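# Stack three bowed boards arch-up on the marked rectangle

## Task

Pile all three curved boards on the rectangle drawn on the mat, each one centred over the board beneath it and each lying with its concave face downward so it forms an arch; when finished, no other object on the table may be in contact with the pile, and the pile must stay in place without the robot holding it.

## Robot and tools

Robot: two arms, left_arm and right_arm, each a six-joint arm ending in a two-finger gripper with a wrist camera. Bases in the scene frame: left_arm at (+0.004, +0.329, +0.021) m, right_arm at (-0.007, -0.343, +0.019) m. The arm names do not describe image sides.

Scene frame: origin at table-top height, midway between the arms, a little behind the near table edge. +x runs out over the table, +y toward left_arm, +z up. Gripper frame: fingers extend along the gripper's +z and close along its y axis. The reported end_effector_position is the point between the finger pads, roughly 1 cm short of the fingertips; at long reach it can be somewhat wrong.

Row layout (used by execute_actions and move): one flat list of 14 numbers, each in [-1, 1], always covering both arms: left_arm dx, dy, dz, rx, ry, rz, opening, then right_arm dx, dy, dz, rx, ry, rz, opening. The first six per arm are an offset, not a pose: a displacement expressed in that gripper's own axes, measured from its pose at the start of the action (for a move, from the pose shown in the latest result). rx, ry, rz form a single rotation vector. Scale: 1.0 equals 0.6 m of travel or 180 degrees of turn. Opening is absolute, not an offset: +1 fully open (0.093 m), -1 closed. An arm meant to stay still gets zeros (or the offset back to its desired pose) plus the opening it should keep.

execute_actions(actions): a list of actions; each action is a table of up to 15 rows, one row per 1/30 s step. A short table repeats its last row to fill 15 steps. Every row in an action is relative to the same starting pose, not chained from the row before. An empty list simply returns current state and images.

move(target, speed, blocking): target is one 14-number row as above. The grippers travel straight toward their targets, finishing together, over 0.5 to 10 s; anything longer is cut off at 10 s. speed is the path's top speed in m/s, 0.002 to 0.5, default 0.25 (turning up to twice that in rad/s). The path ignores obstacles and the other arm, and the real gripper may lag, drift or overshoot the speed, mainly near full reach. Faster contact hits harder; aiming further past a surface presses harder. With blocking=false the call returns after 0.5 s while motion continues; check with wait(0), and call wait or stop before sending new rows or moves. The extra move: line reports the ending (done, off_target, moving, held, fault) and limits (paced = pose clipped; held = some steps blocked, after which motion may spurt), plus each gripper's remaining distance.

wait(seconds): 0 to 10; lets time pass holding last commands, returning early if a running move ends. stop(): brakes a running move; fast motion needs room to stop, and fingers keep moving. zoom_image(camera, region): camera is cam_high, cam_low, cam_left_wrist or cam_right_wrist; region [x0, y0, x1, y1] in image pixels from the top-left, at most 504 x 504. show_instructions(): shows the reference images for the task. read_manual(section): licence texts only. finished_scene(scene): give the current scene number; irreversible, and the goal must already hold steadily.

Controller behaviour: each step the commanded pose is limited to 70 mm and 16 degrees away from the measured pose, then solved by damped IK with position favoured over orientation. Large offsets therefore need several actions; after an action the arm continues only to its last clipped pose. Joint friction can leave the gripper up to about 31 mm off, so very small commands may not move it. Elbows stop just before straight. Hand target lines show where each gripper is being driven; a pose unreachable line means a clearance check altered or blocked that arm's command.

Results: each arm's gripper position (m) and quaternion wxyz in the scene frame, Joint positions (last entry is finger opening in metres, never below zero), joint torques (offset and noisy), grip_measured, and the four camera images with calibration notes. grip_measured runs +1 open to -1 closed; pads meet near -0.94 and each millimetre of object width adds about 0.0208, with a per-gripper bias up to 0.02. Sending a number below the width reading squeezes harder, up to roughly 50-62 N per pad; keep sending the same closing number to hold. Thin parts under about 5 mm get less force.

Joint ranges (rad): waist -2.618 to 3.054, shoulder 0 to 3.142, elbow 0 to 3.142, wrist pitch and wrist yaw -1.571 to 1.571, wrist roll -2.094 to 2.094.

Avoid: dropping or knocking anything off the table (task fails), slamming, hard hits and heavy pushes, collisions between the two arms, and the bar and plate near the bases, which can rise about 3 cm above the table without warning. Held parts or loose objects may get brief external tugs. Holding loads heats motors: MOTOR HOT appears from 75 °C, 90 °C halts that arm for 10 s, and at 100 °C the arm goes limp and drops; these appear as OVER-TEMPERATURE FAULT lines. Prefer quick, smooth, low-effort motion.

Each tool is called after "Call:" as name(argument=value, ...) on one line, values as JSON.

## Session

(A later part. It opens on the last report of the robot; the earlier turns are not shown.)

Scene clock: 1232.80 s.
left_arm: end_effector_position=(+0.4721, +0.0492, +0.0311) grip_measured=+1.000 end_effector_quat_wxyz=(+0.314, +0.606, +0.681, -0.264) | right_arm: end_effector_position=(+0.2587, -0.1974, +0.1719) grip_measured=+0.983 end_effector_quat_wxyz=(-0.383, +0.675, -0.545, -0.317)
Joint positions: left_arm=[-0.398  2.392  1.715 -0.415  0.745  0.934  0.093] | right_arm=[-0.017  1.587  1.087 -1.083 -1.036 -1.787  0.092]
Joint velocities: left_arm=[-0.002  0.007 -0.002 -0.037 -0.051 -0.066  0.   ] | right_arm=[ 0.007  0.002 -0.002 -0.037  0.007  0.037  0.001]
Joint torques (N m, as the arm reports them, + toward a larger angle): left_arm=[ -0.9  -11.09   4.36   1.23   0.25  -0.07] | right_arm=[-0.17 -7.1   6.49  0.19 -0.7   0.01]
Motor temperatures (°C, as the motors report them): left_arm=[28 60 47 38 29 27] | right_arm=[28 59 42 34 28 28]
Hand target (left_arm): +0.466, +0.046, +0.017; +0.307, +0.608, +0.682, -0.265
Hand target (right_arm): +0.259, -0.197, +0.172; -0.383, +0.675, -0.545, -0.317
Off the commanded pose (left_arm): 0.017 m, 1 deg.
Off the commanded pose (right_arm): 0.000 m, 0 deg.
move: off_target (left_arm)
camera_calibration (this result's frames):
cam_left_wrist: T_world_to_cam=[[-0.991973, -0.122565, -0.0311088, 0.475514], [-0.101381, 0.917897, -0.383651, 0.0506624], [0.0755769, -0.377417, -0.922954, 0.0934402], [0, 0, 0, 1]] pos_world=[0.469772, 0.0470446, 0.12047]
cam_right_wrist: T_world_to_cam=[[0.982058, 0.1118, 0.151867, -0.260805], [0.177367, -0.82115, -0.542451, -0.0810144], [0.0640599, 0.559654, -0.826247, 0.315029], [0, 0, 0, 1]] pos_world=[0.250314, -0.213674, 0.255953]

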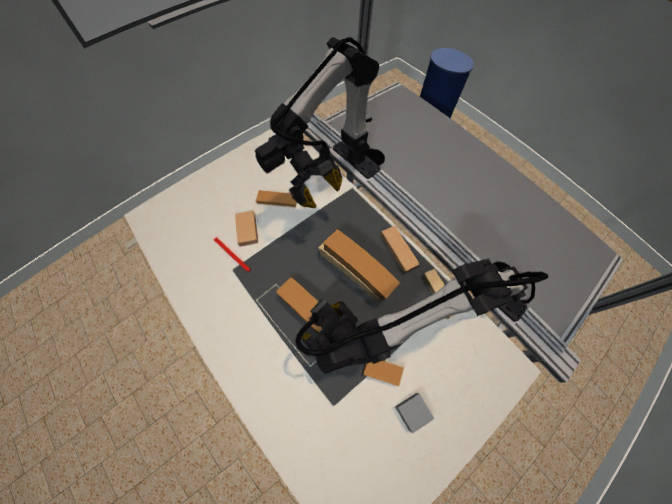

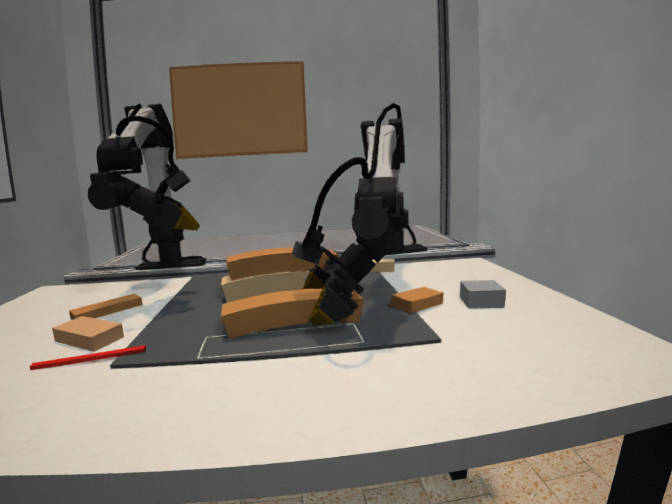

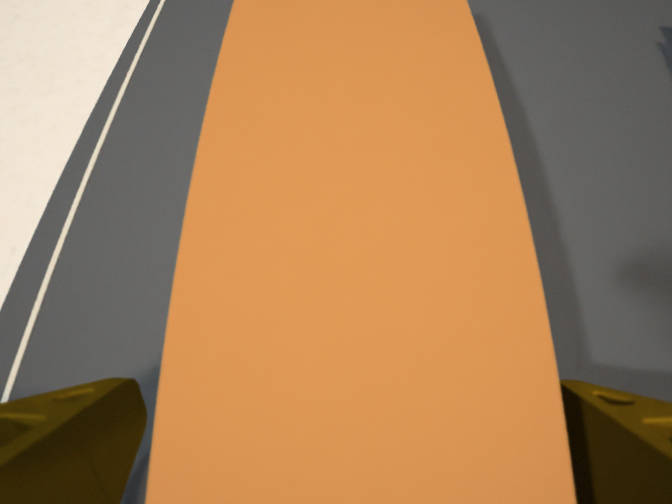

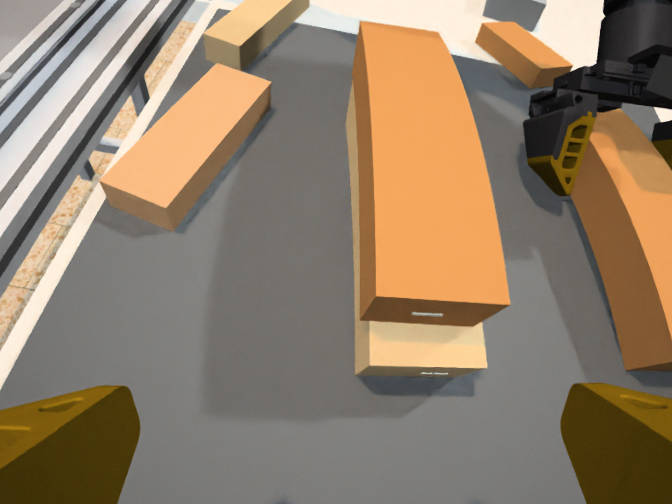

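Call:
move(target=[0,0,0,0,0,0,-0.1,0,0,0,0,0,0,1])

Call:
move(target=[-0.09,0,-0.08,-0.01,-0.05,0.01,-0.1,0,0,0,0,0,0,1], speed=0.05)

Scene clock: 1234.90 s.
left_arm: end_effector_position=(+0.4700, +0.0490, +0.0309) grip_measured=+0.189 end_effector_quat_wxyz=(+0.310, +0.602, +0.684, -0.271) | right_arm: end_effector_position=(+0.2587, -0.1974, +0.1719) grip_measured=+0.983 end_effector_quat_wxyz=(-0.383, +0.675, -0.545, -0.317)
Joint positions: left_arm=[-0.398  2.392  1.715 -0.424  0.752  0.924  0.054] | right_arm=[-0.017  1.587  1.087 -1.083 -1.036 -1.787  0.092]
Joint velocities: left_arm=[-0.012 -0.002 -0.007 -0.007  0.022  0.007 -0.   ] | right_arm=[-0.012 -0.007 -0.002  0.081 -0.007  0.037 -0.001]
Joint torques (N m, as the arm reports them, + toward a larger angle): left_arm=[ -0.04 -12.24   6.26   1.1    0.28  -0.03] | right_arm=[-0.25 -7.07  6.75  0.29 -0.68  0.01]
Motor temperatures (°C, as the motors report them): left_arm=[28 61 47 38 29 27] | right_arm=[28 58 42 34 28 28]
Hand target (left_arm): +0.472, +0.049, +0.031; +0.314, +0.606, +0.681, -0.264
Hand target (right_arm): +0.259, -0.197, +0.172; -0.383, +0.675, -0.545, -0.317
Off the commanded pose (left_arm): 0.002 m, 1 deg.
Off the commanded pose (right_arm): 0.000 m, 0 deg.
move: done
camera_calibration (this result's frames):
cam_left_wrist: T_world_to_cam=[[-0.991897, -0.126436, -0.0124489, 0.472949], [-0.111926, 0.915996, -0.385258, 0.0556451], [0.0601136, -0.380743, -0.922725, 0.10083], [0, 0, 0, 1]] pos_world=[0.469284, 0.0472173, 0.120363]
cam_right_wrist: T_world_to_cam=[[0.982058, 0.1118, 0.151867, -0.260805], [0.177367, -0.82115, -0.542451, -0.0810144], [0.0640599, 0.559654, -0.826247, 0.315029], [0, 0, 0, 1]] pos_world=[0.250314, -0.213674, 0.255953]

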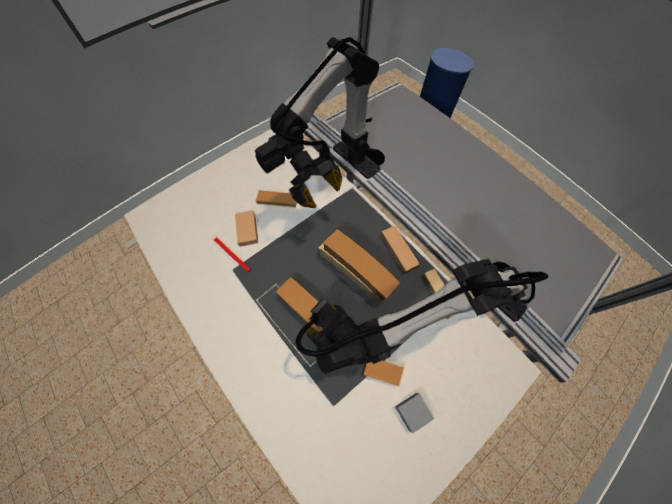

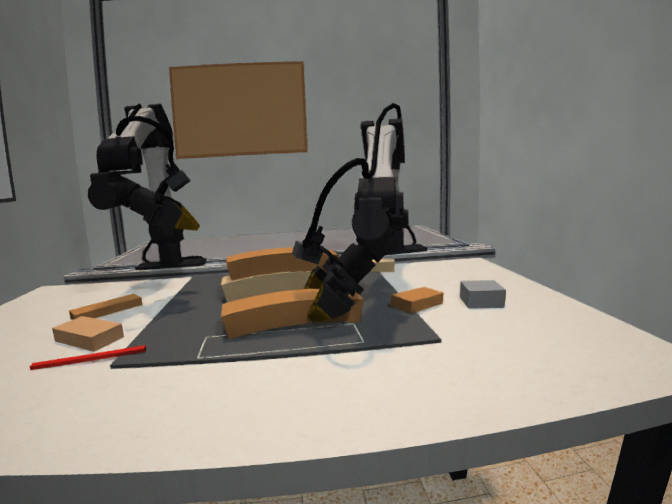

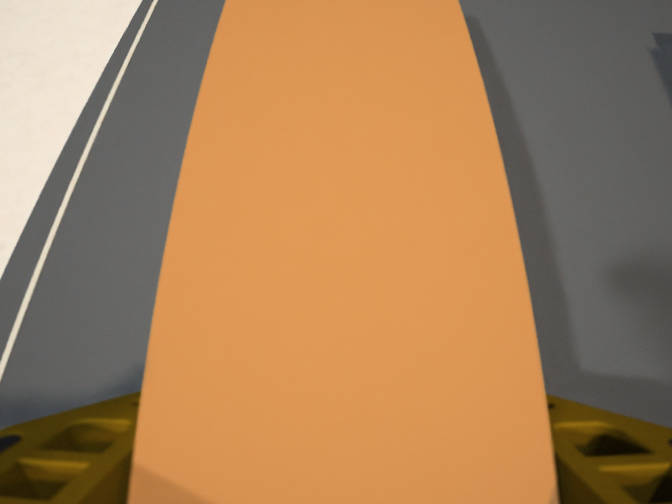

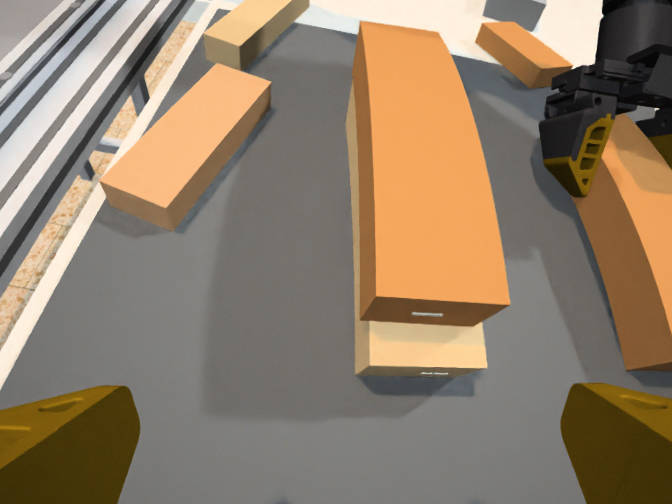

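Scene clock: 1236.87 s.
left_arm: end_effector_position=(+0.4596, +0.0525, +0.0678) grip_measured=+0.189 end_effector_quat_wxyz=(+0.325, +0.585, +0.683, -0.294) | right_arm: end_effector_position=(+0.2587, -0.1974, +0.1719) grip_measured=+0.983 end_effector_quat_wxyz=(-0.383, +0.675, -0.545, -0.317)
Joint positions: left_arm=[-0.384  2.289  1.65  -0.425  0.807  0.879  0.054] | right_arm=[-0.017  1.587  1.087 -1.083 -1.036 -1.787  0.092]
Joint velocities: left_arm=[-0.012 -0.002 -0.007 -0.022 -0.066  0.007 -0.001] | right_arm=[-0.002 -0.002 -0.007  0.037 -0.007 -0.066 -0.001]
Joint torques (N m, as the arm reports them, + toward a larger angle): left_arm=[  1.24 -15.18   6.35   1.52   1.02  -0.17] | right_arm=[-0.14 -7.34  6.46  0.27 -0.72 -0.01]
Motor temperatures (°C, as the motors report them): left_arm=[28 63 47 38 29 27] | right_arm=[28 58 42 33 28 28]
Hand target (left_arm): +0.469, +0.050, +0.102; +0.373, +0.587, +0.653, -0.301
Hand target (right_arm): +0.259, -0.197, +0.172; -0.383, +0.675, -0.545, -0.317
Off the commanded pose (left_arm): 0.037 m, 7 deg.
Off the commanded pose (right_arm): 0.000 m, 0 deg.
move: off_target (left_arm)
camera_calibration (this result's frames):
cam_left_wrist: T_world_to_cam=[[-0.989724, -0.142594, 0.0106342, 0.461859], [-0.132741, 0.888588, -0.43908, 0.0801131], [0.0531609, -0.43598, -0.898385, 0.141265], [0, 0, 0, 1]] pos_world=[0.460238, 0.0562596, 0.157175]
cam_right_wrist: T_world_to_cam=[[0.982058, 0.1118, 0.151867, -0.260805], [0.177367, -0.82115, -0.542451, -0.0810144], [0.0640599, 0.559654, -0.826247, 0.315029], [0, 0, 0, 1]] pos_world=[0.250314, -0.213674, 0.255953]

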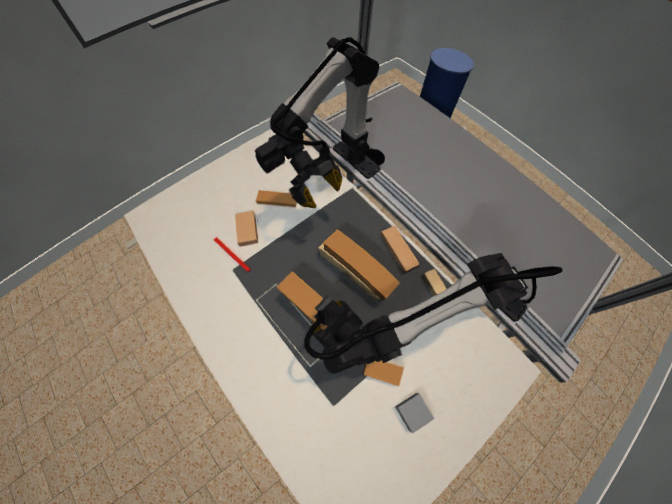

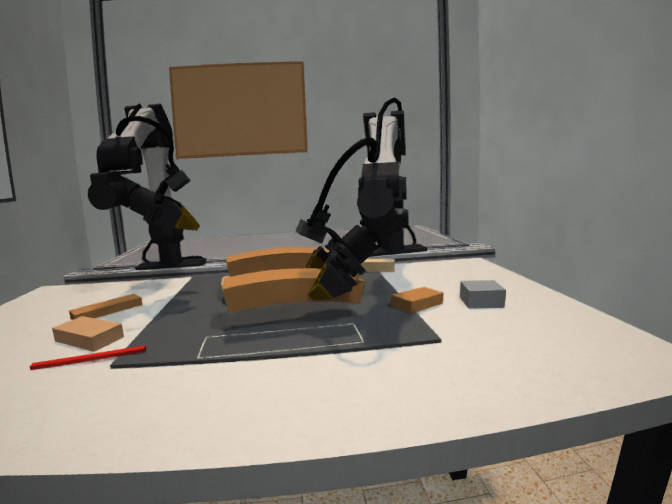

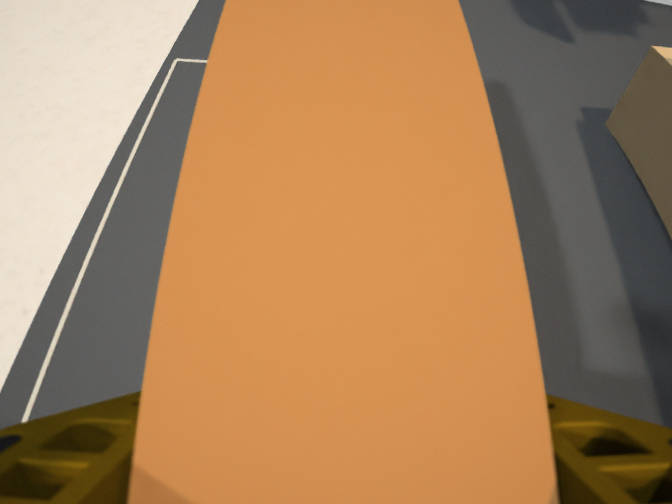

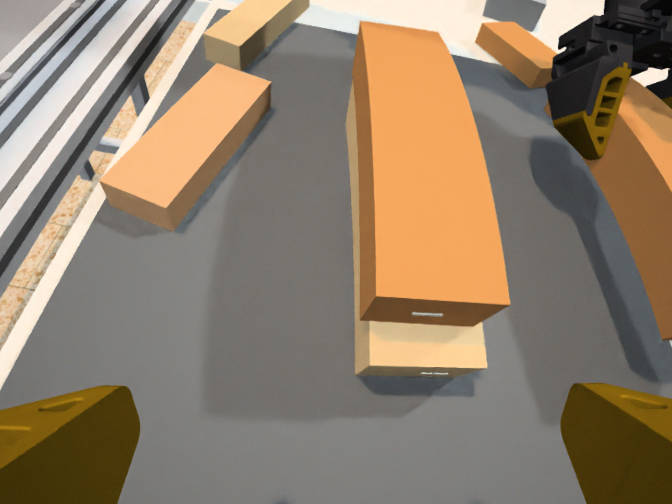

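Call:
move(target=[-0.059,0.105,0.018,0.008,-0.03,0.024,-0.1,0,0,0,0,0,0,1], speed=0.05)

Scene clock: 1242.10 s.
left_arm: end_effector_position=(+0.5135, +0.0355, +0.0503) grip_measured=+0.189 end_effector_quat_wxyz=(+0.314, +0.595, +0.673, -0.308) | right_arm: end_effector_position=(+0.2587, -0.1974, +0.1719) grip_measured=+0.983 end_effector_quat_wxyz=(-0.383, +0.675, -0.545, -0.317)
Joint positions: left_arm=[-0.378  2.6    2.155 -0.677  0.838  0.934  0.054] | right_arm=[-0.017  1.587  1.087 -1.083 -1.036 -1.787  0.092]
Joint velocities: left_arm=[ 0.007 -0.017  0.027 -0.022 -0.037  0.051 -0.001] | right_arm=[-0.027  0.002  0.007 -0.037 -0.051 -0.022 -0.002]
Joint torques (N m, as the arm reports them, + toward a larger angle): left_arm=[  1.28 -15.22   9.67   1.19   1.1   -0.06] | right_arm=[-0.19 -7.16  6.5   0.29 -0.73 -0.02]
Motor temperatures (°C, as the motors report them): left_arm=[28 67 47 39 29 27] | right_arm=[28 57 41 33 28 28]
Hand target (left_arm): +0.526, +0.033, +0.088; +0.361, +0.600, +0.640, -0.315
Hand target (right_arm): +0.259, -0.197, +0.172; -0.383, +0.675, -0.545, -0.317
Off the commanded pose (left_arm): 0.040 m, 7 deg.
Off the commanded pose (right_arm): 0.000 m, 0 deg.
move: off_target (left_arm)
camera_calibration (this result's frames):
cam_left_wrist: T_world_to_cam=[[-0.994317, -0.101798, 0.0311564, 0.512834], [-0.105072, 0.891287, -0.441098, 0.0805553], [0.0171338, -0.441865, -0.896918, 0.133915], [0, 0, 0, 1]] pos_world=[0.516089, 0.0395803, 0.139666]
cam_right_wrist: T_world_to_cam=[[0.982058, 0.1118, 0.151867, -0.260805], [0.177367, -0.82115, -0.542451, -0.0810144], [0.0640599, 0.559654, -0.826247, 0.315029], [0, 0, 0, 1]] pos_world=[0.250314, -0.213674, 0.255953]

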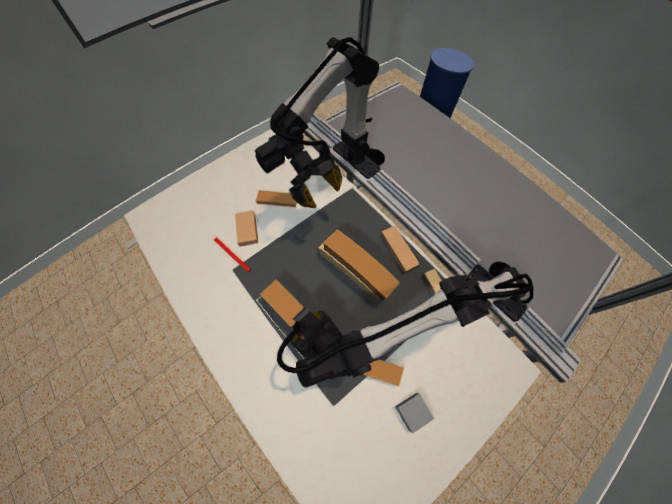

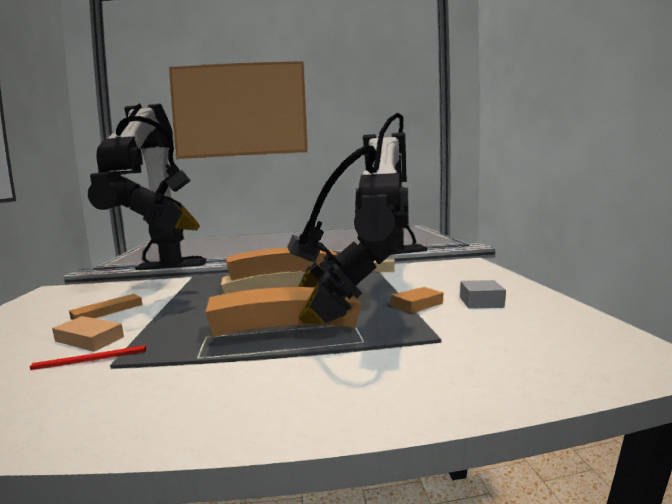

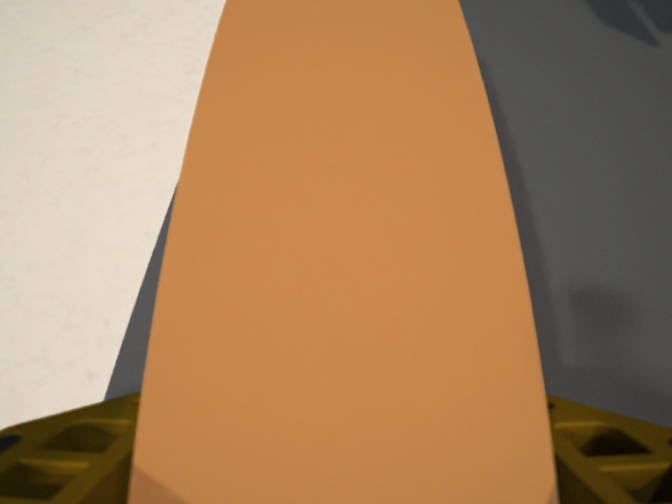

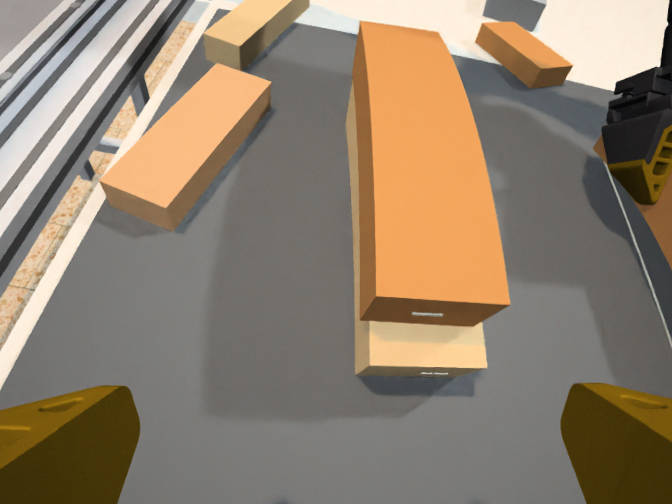

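Call:
move(target=[-0.015,0.02,0.0,0.0,-0.02,0.02,-0.1,0,0,0,0,0,0,1], speed=0.02)

Call:
zoom_image(camera="cam_low", region=[150,240,410,410])

Call:
zoom_image(camera="cam_high", region=[200,230,420,410])

Scene clock: 1247.17 s.
left_arm: end_effector_position=(+0.5120, +0.0389, +0.0369) grip_measured=+0.189 end_effector_quat_wxyz=(+0.298, +0.596, +0.679, -0.308) | right_arm: end_effector_position=(+0.2587, -0.1974, +0.1719) grip_measured=+0.983 end_effector_quat_wxyz=(-0.383, +0.675, -0.545, -0.317)
Joint positions: left_arm=[-0.375  2.634  2.185 -0.717  0.829  0.952  0.054] | right_arm=[-0.017  1.587  1.087 -1.083 -1.036 -1.787  0.092]
Joint velocities: left_arm=[-0.002  0.007  0.017 -0.007  0.037 -0.037 -0.001] | right_arm=[-0.007 -0.007 -0.007  0.022 -0.037  0.022  0.   ]
Joint torques (N m, as the arm reports them, + toward a larger angle): left_arm=[  0.67 -13.4    9.02   1.34   0.98   0.09] | right_arm=[-0.02 -7.2   6.58  0.26 -0.71 -0.04]
Motor temperatures (°C, as the motors report them): left_arm=[28 70 48 39 30 27] | right_arm=[28 56 41 33 28 28]
Hand target (left_arm): +0.525, +0.032, +0.058; +0.343, +0.607, +0.644, -0.315
Hand target (right_arm): +0.259, -0.197, +0.172; -0.383, +0.675, -0.545, -0.317
Off the commanded pose (left_arm): 0.026 m, 7 deg.
Off the commanded pose (right_arm): 0.000 m, 0 deg.
move: off_target (left_arm)
camera_calibration (this result's frames):
cam_left_wrist: T_world_to_cam=[[-0.993681, -0.0983099, 0.0541532, 0.510773], [-0.111976, 0.901313, -0.418446, 0.0737515], [-0.00767158, -0.421866, -0.906626, 0.135669], [0, 0, 0, 1]] pos_world=[0.516845, 0.040975, 0.126202]
cam_right_wrist: T_world_to_cam=[[0.982058, 0.1118, 0.151867, -0.260805], [0.177367, -0.82115, -0.542451, -0.0810144], [0.0640599, 0.559654, -0.826247, 0.315029], [0, 0, 0, 1]] pos_world=[0.250314, -0.213674, 0.255953]

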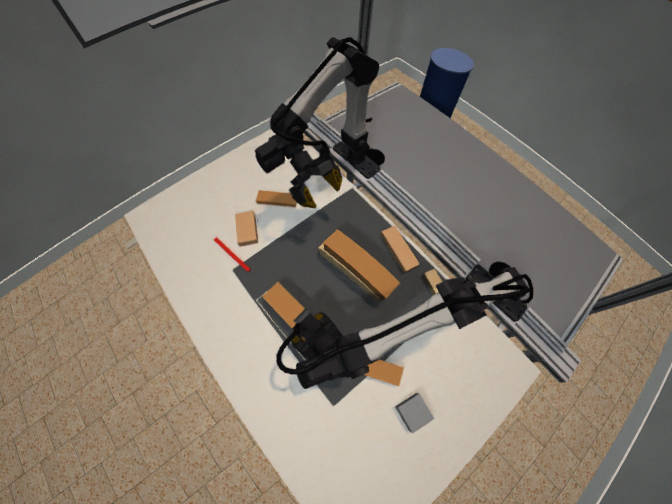

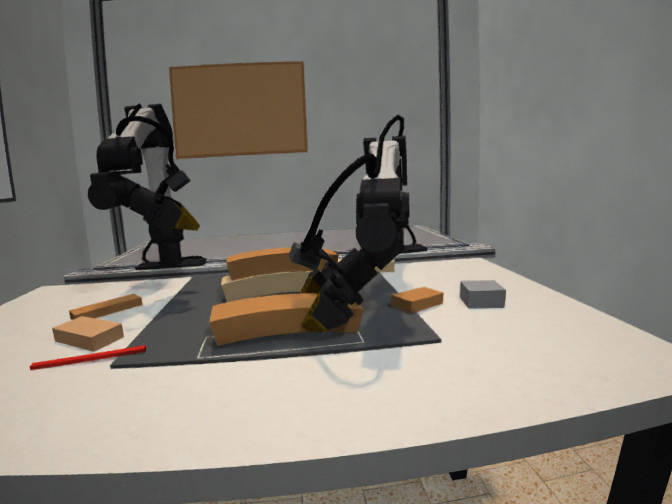

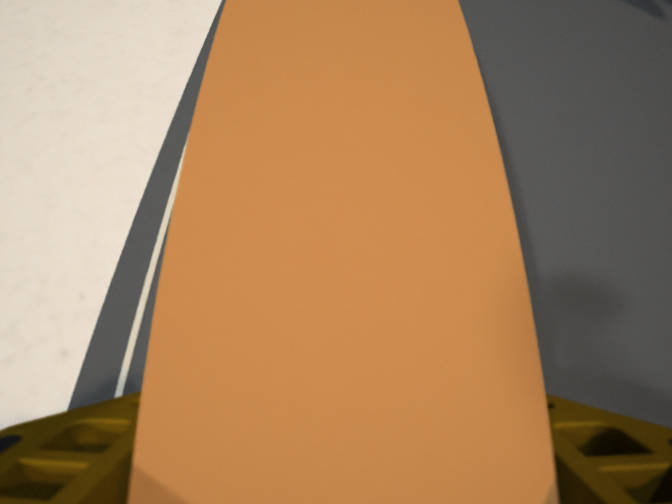

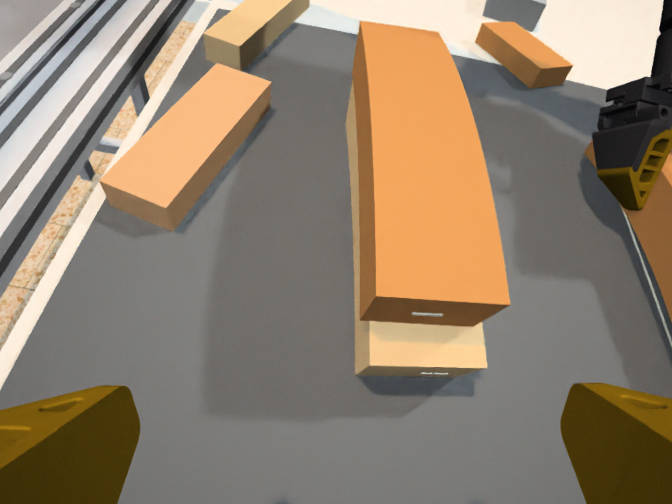

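Region (150, 240, 410, 410) of cam_low's 672x504 image, scaled by 1.938, with more detail than that image has; it fills the top 330 rows of this view, and the rest is white.

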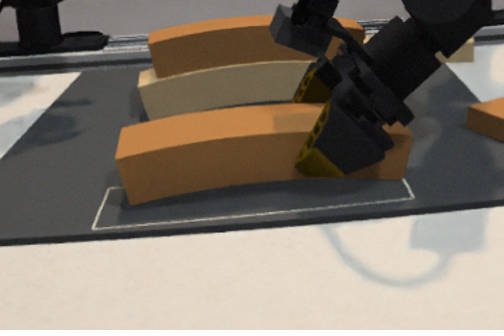

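Region (200, 230, 420, 410) of cam_high's 672x504 image, scaled by 2.291, with more detail than that image has; it fills the top 412 rows of this view, and the rest is white.

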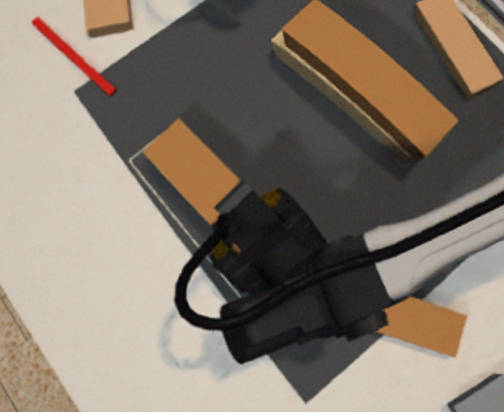

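Call:
move(target=[-0.092,0.034,-0.022,-0.015,-0.035,0.02,-0.1,0,0,0,0,0,0,1], speed=0.04)

Call:
move(target=[-0.015,0.02,0.005,-0.01,-0.02,0.015,-0.1,0,0,0,0,0,0,1], speed=0.02)

Call:
zoom_image(camera="cam_low", region=[150,240,410,410])

Scene clock: 1252.93 s.
left_arm: end_effector_position=(+0.5264, +0.0348, +0.0486) grip_measured=+0.189 end_effector_quat_wxyz=(+0.307, +0.581, +0.689, -0.305) | right_arm: end_effector_position=(+0.2587, -0.1974, +0.1719) grip_measured=+0.983 end_effector_quat_wxyz=(-0.383, +0.675, -0.545, -0.317)
Joint positions: left_arm=[-0.376  2.665  2.282 -0.736  0.82   0.894  0.054] | right_arm=[-0.017  1.587  1.087 -1.083 -1.036 -1.787  0.092]
Joint velocities: left_arm=[-0.007  0.012  0.007 -0.022  0.081 -0.051 -0.001] | right_arm=[-0.007  0.002 -0.002 -0.037 -0.007  0.037 -0.001]
Joint torques (N m, as the arm reports them, + toward a larger angle): left_arm=[ -0.89 -15.48   9.73   1.33   1.06  -0.13] | right_arm=[-0.1  -7.14  6.8   0.27 -0.7  -0.02]
Motor temperatures (°C, as the motors report them): left_arm=[28 73 49 39 30 27] | right_arm=[28 55 41 33 28 28]
Hand target (left_arm): +0.535, +0.018, +0.087; +0.357, +0.593, +0.650, -0.314
Hand target (right_arm): +0.259, -0.197, +0.172; -0.383, +0.675, -0.545, -0.317
Off the commanded pose (left_arm): 0.044 m, 8 deg.
Off the commanded pose (right_arm): 0.000 m, 0 deg.
move: off_target (left_arm)
camera_calibration (this result's frames):
cam_left_wrist: T_world_to_cam=[[-0.989197, -0.136289, 0.0539795, 0.52301], [-0.146251, 0.892568, -0.426536, 0.102667], [0.00995178, -0.429823, -0.902858, 0.135466], [0, 0, 0, 1]] pos_world=[0.531028, 0.0378697, 0.137866]
cam_right_wrist: T_world_to_cam=[[0.982058, 0.1118, 0.151867, -0.260805], [0.177367, -0.82115, -0.542451, -0.0810144], [0.0640599, 0.559654, -0.826247, 0.315029], [0, 0, 0, 1]] pos_world=[0.250314, -0.213674, 0.255953]

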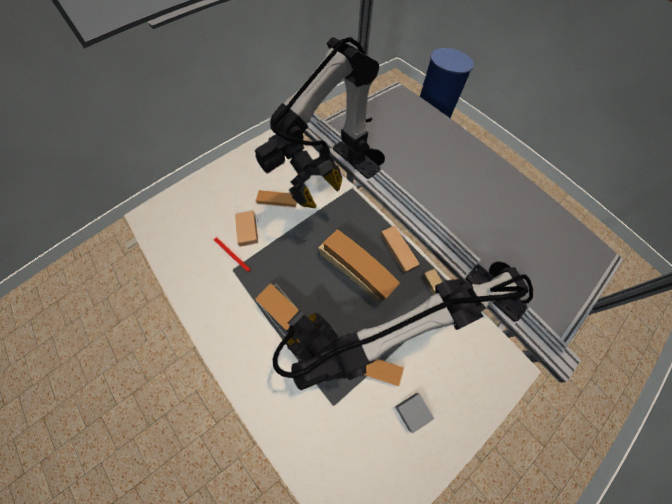

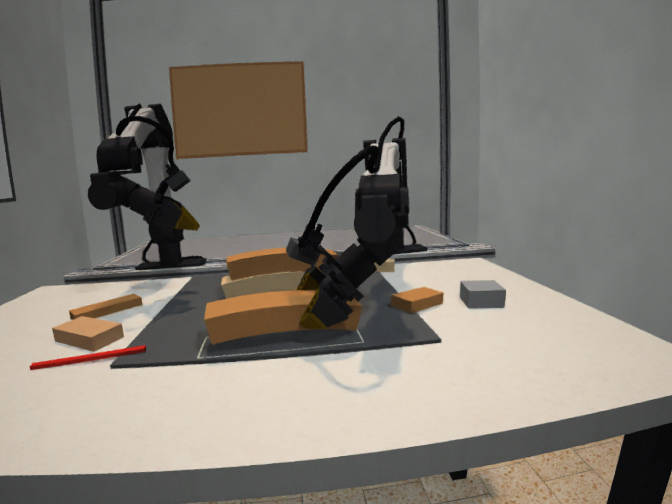

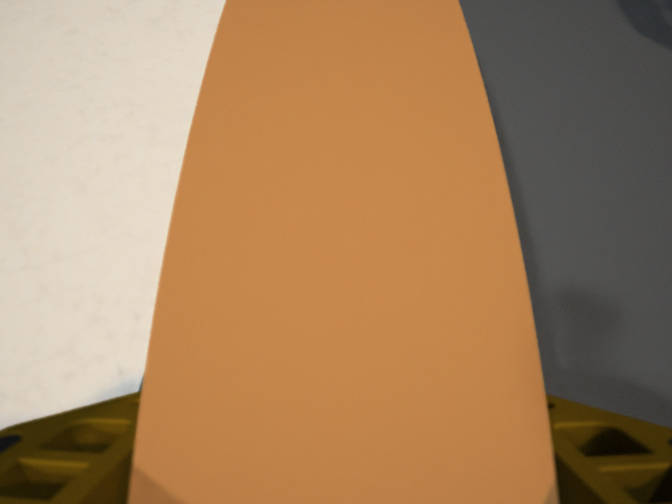

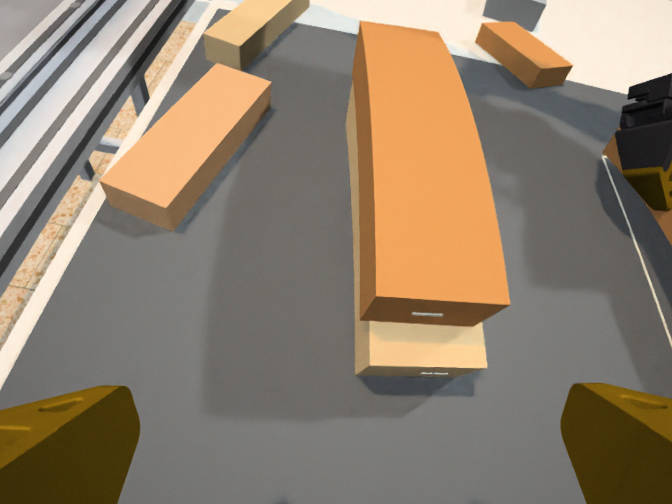

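Scene clock: 1255.27 s.
left_arm: end_effector_position=(+0.5271, +0.0375, +0.0362) grip_measured=+0.189 end_effector_quat_wxyz=(+0.296, +0.578, +0.700, -0.297) | right_arm: end_effector_position=(+0.2587, -0.1974, +0.1719) grip_measured=+0.983 end_effector_quat_wxyz=(-0.383, +0.675, -0.545, -0.317)
Joint positions: left_arm=[-0.377  2.682  2.282 -0.736  0.792  0.886  0.054] | right_arm=[-0.017  1.587  1.087 -1.083 -1.036 -1.787  0.092]
Joint velocities: left_arm=[ 0.002 -0.002 -0.002 -0.081  0.037  0.022 -0.001] | right_arm=[-0.022 -0.002 -0.002  0.051  0.022 -0.037 -0.   ]
Joint torques (N m, as the arm reports them, + toward a larger angle): left_arm=[  0.24 -14.22   6.84   1.68   0.97  -0.09] | right_arm=[-0.12 -7.3   6.59  0.22 -0.72  0.02]
Motor temperatures (°C, as the motors report them): left_arm=[28 74 49 40 30 27] | right_arm=[28 55 41 33 28 28]
Hand target (left_arm): +0.538, +0.030, +0.054; +0.340, +0.585, +0.670, -0.305
Hand target (right_arm): +0.259, -0.197, +0.172; -0.383, +0.675, -0.545, -0.317
Off the commanded pose (left_arm): 0.023 m, 7 deg.
Off the commanded pose (right_arm): 0.000 m, 0 deg.
move: off_target (left_arm)
camera_calibration (this result's frames):
cam_left_wrist: T_world_to_cam=[[-0.985946, -0.154359, 0.0639052, 0.523354], [-0.167019, 0.901772, -0.398638, 0.104656], [0.00390538, -0.403709, -0.914879, 0.128125], [0, 0, 0, 1]] pos_world=[0.532977, 0.0381341, 0.125494]
cam_right_wrist: T_world_to_cam=[[0.982058, 0.1118, 0.151867, -0.260805], [0.177367, -0.82115, -0.542451, -0.0810144], [0.0640599, 0.559654, -0.826247, 0.315029], [0, 0, 0, 1]] pos_world=[0.250314, -0.213674, 0.255953]

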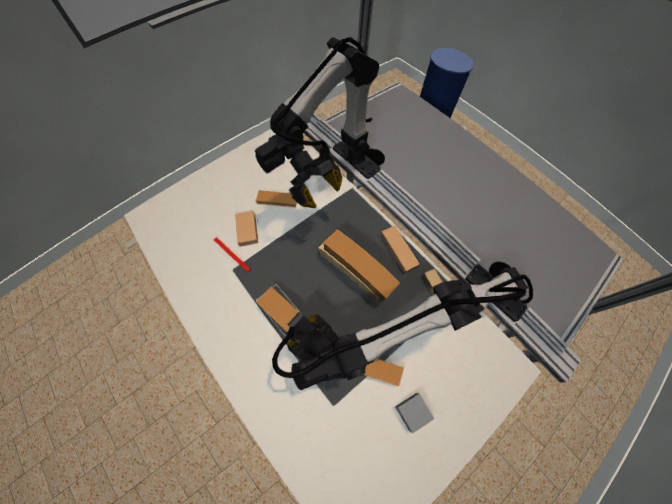

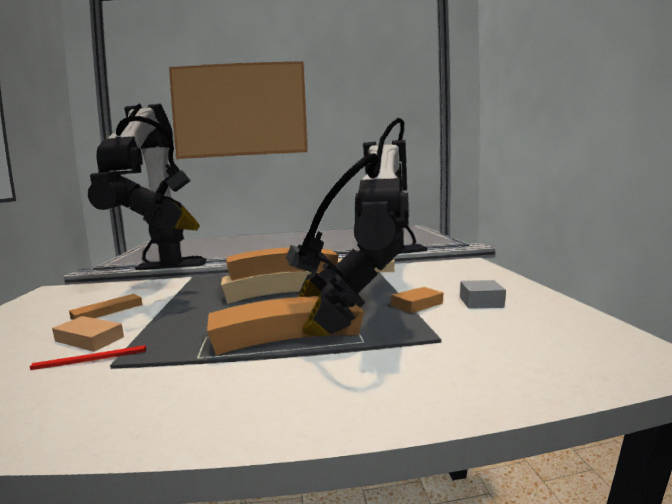

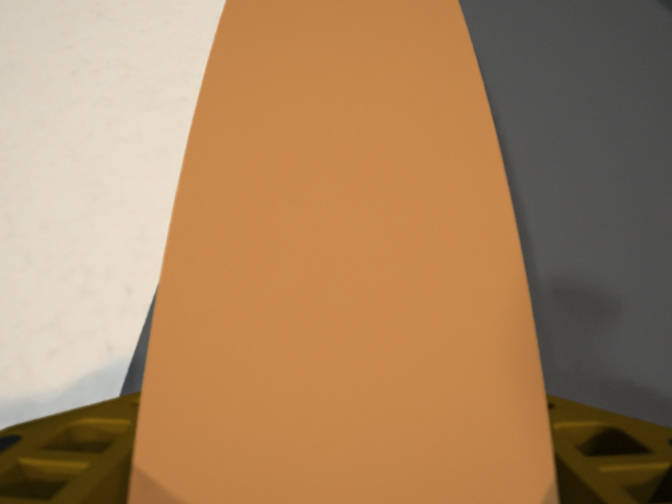

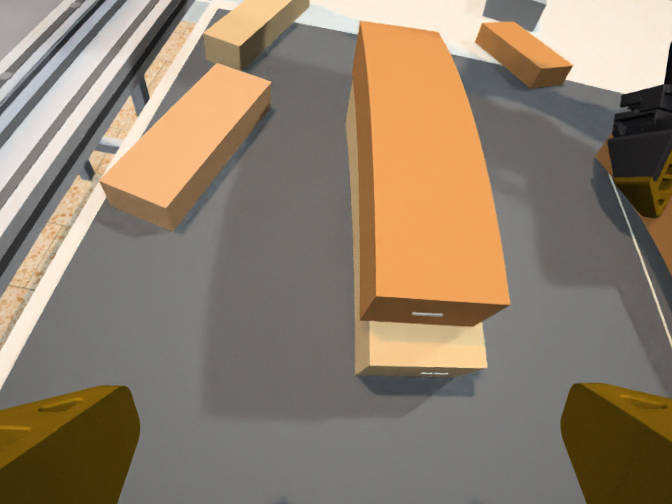

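Region (150, 240, 410, 410) of cam_low's 672x504 image, scaled by 1.938, with more detail than that image has; it fills the top 330 rows of this view, and the rest is white.

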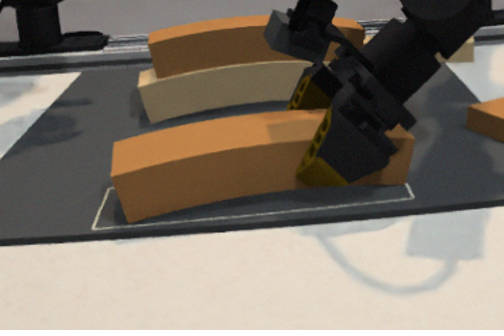

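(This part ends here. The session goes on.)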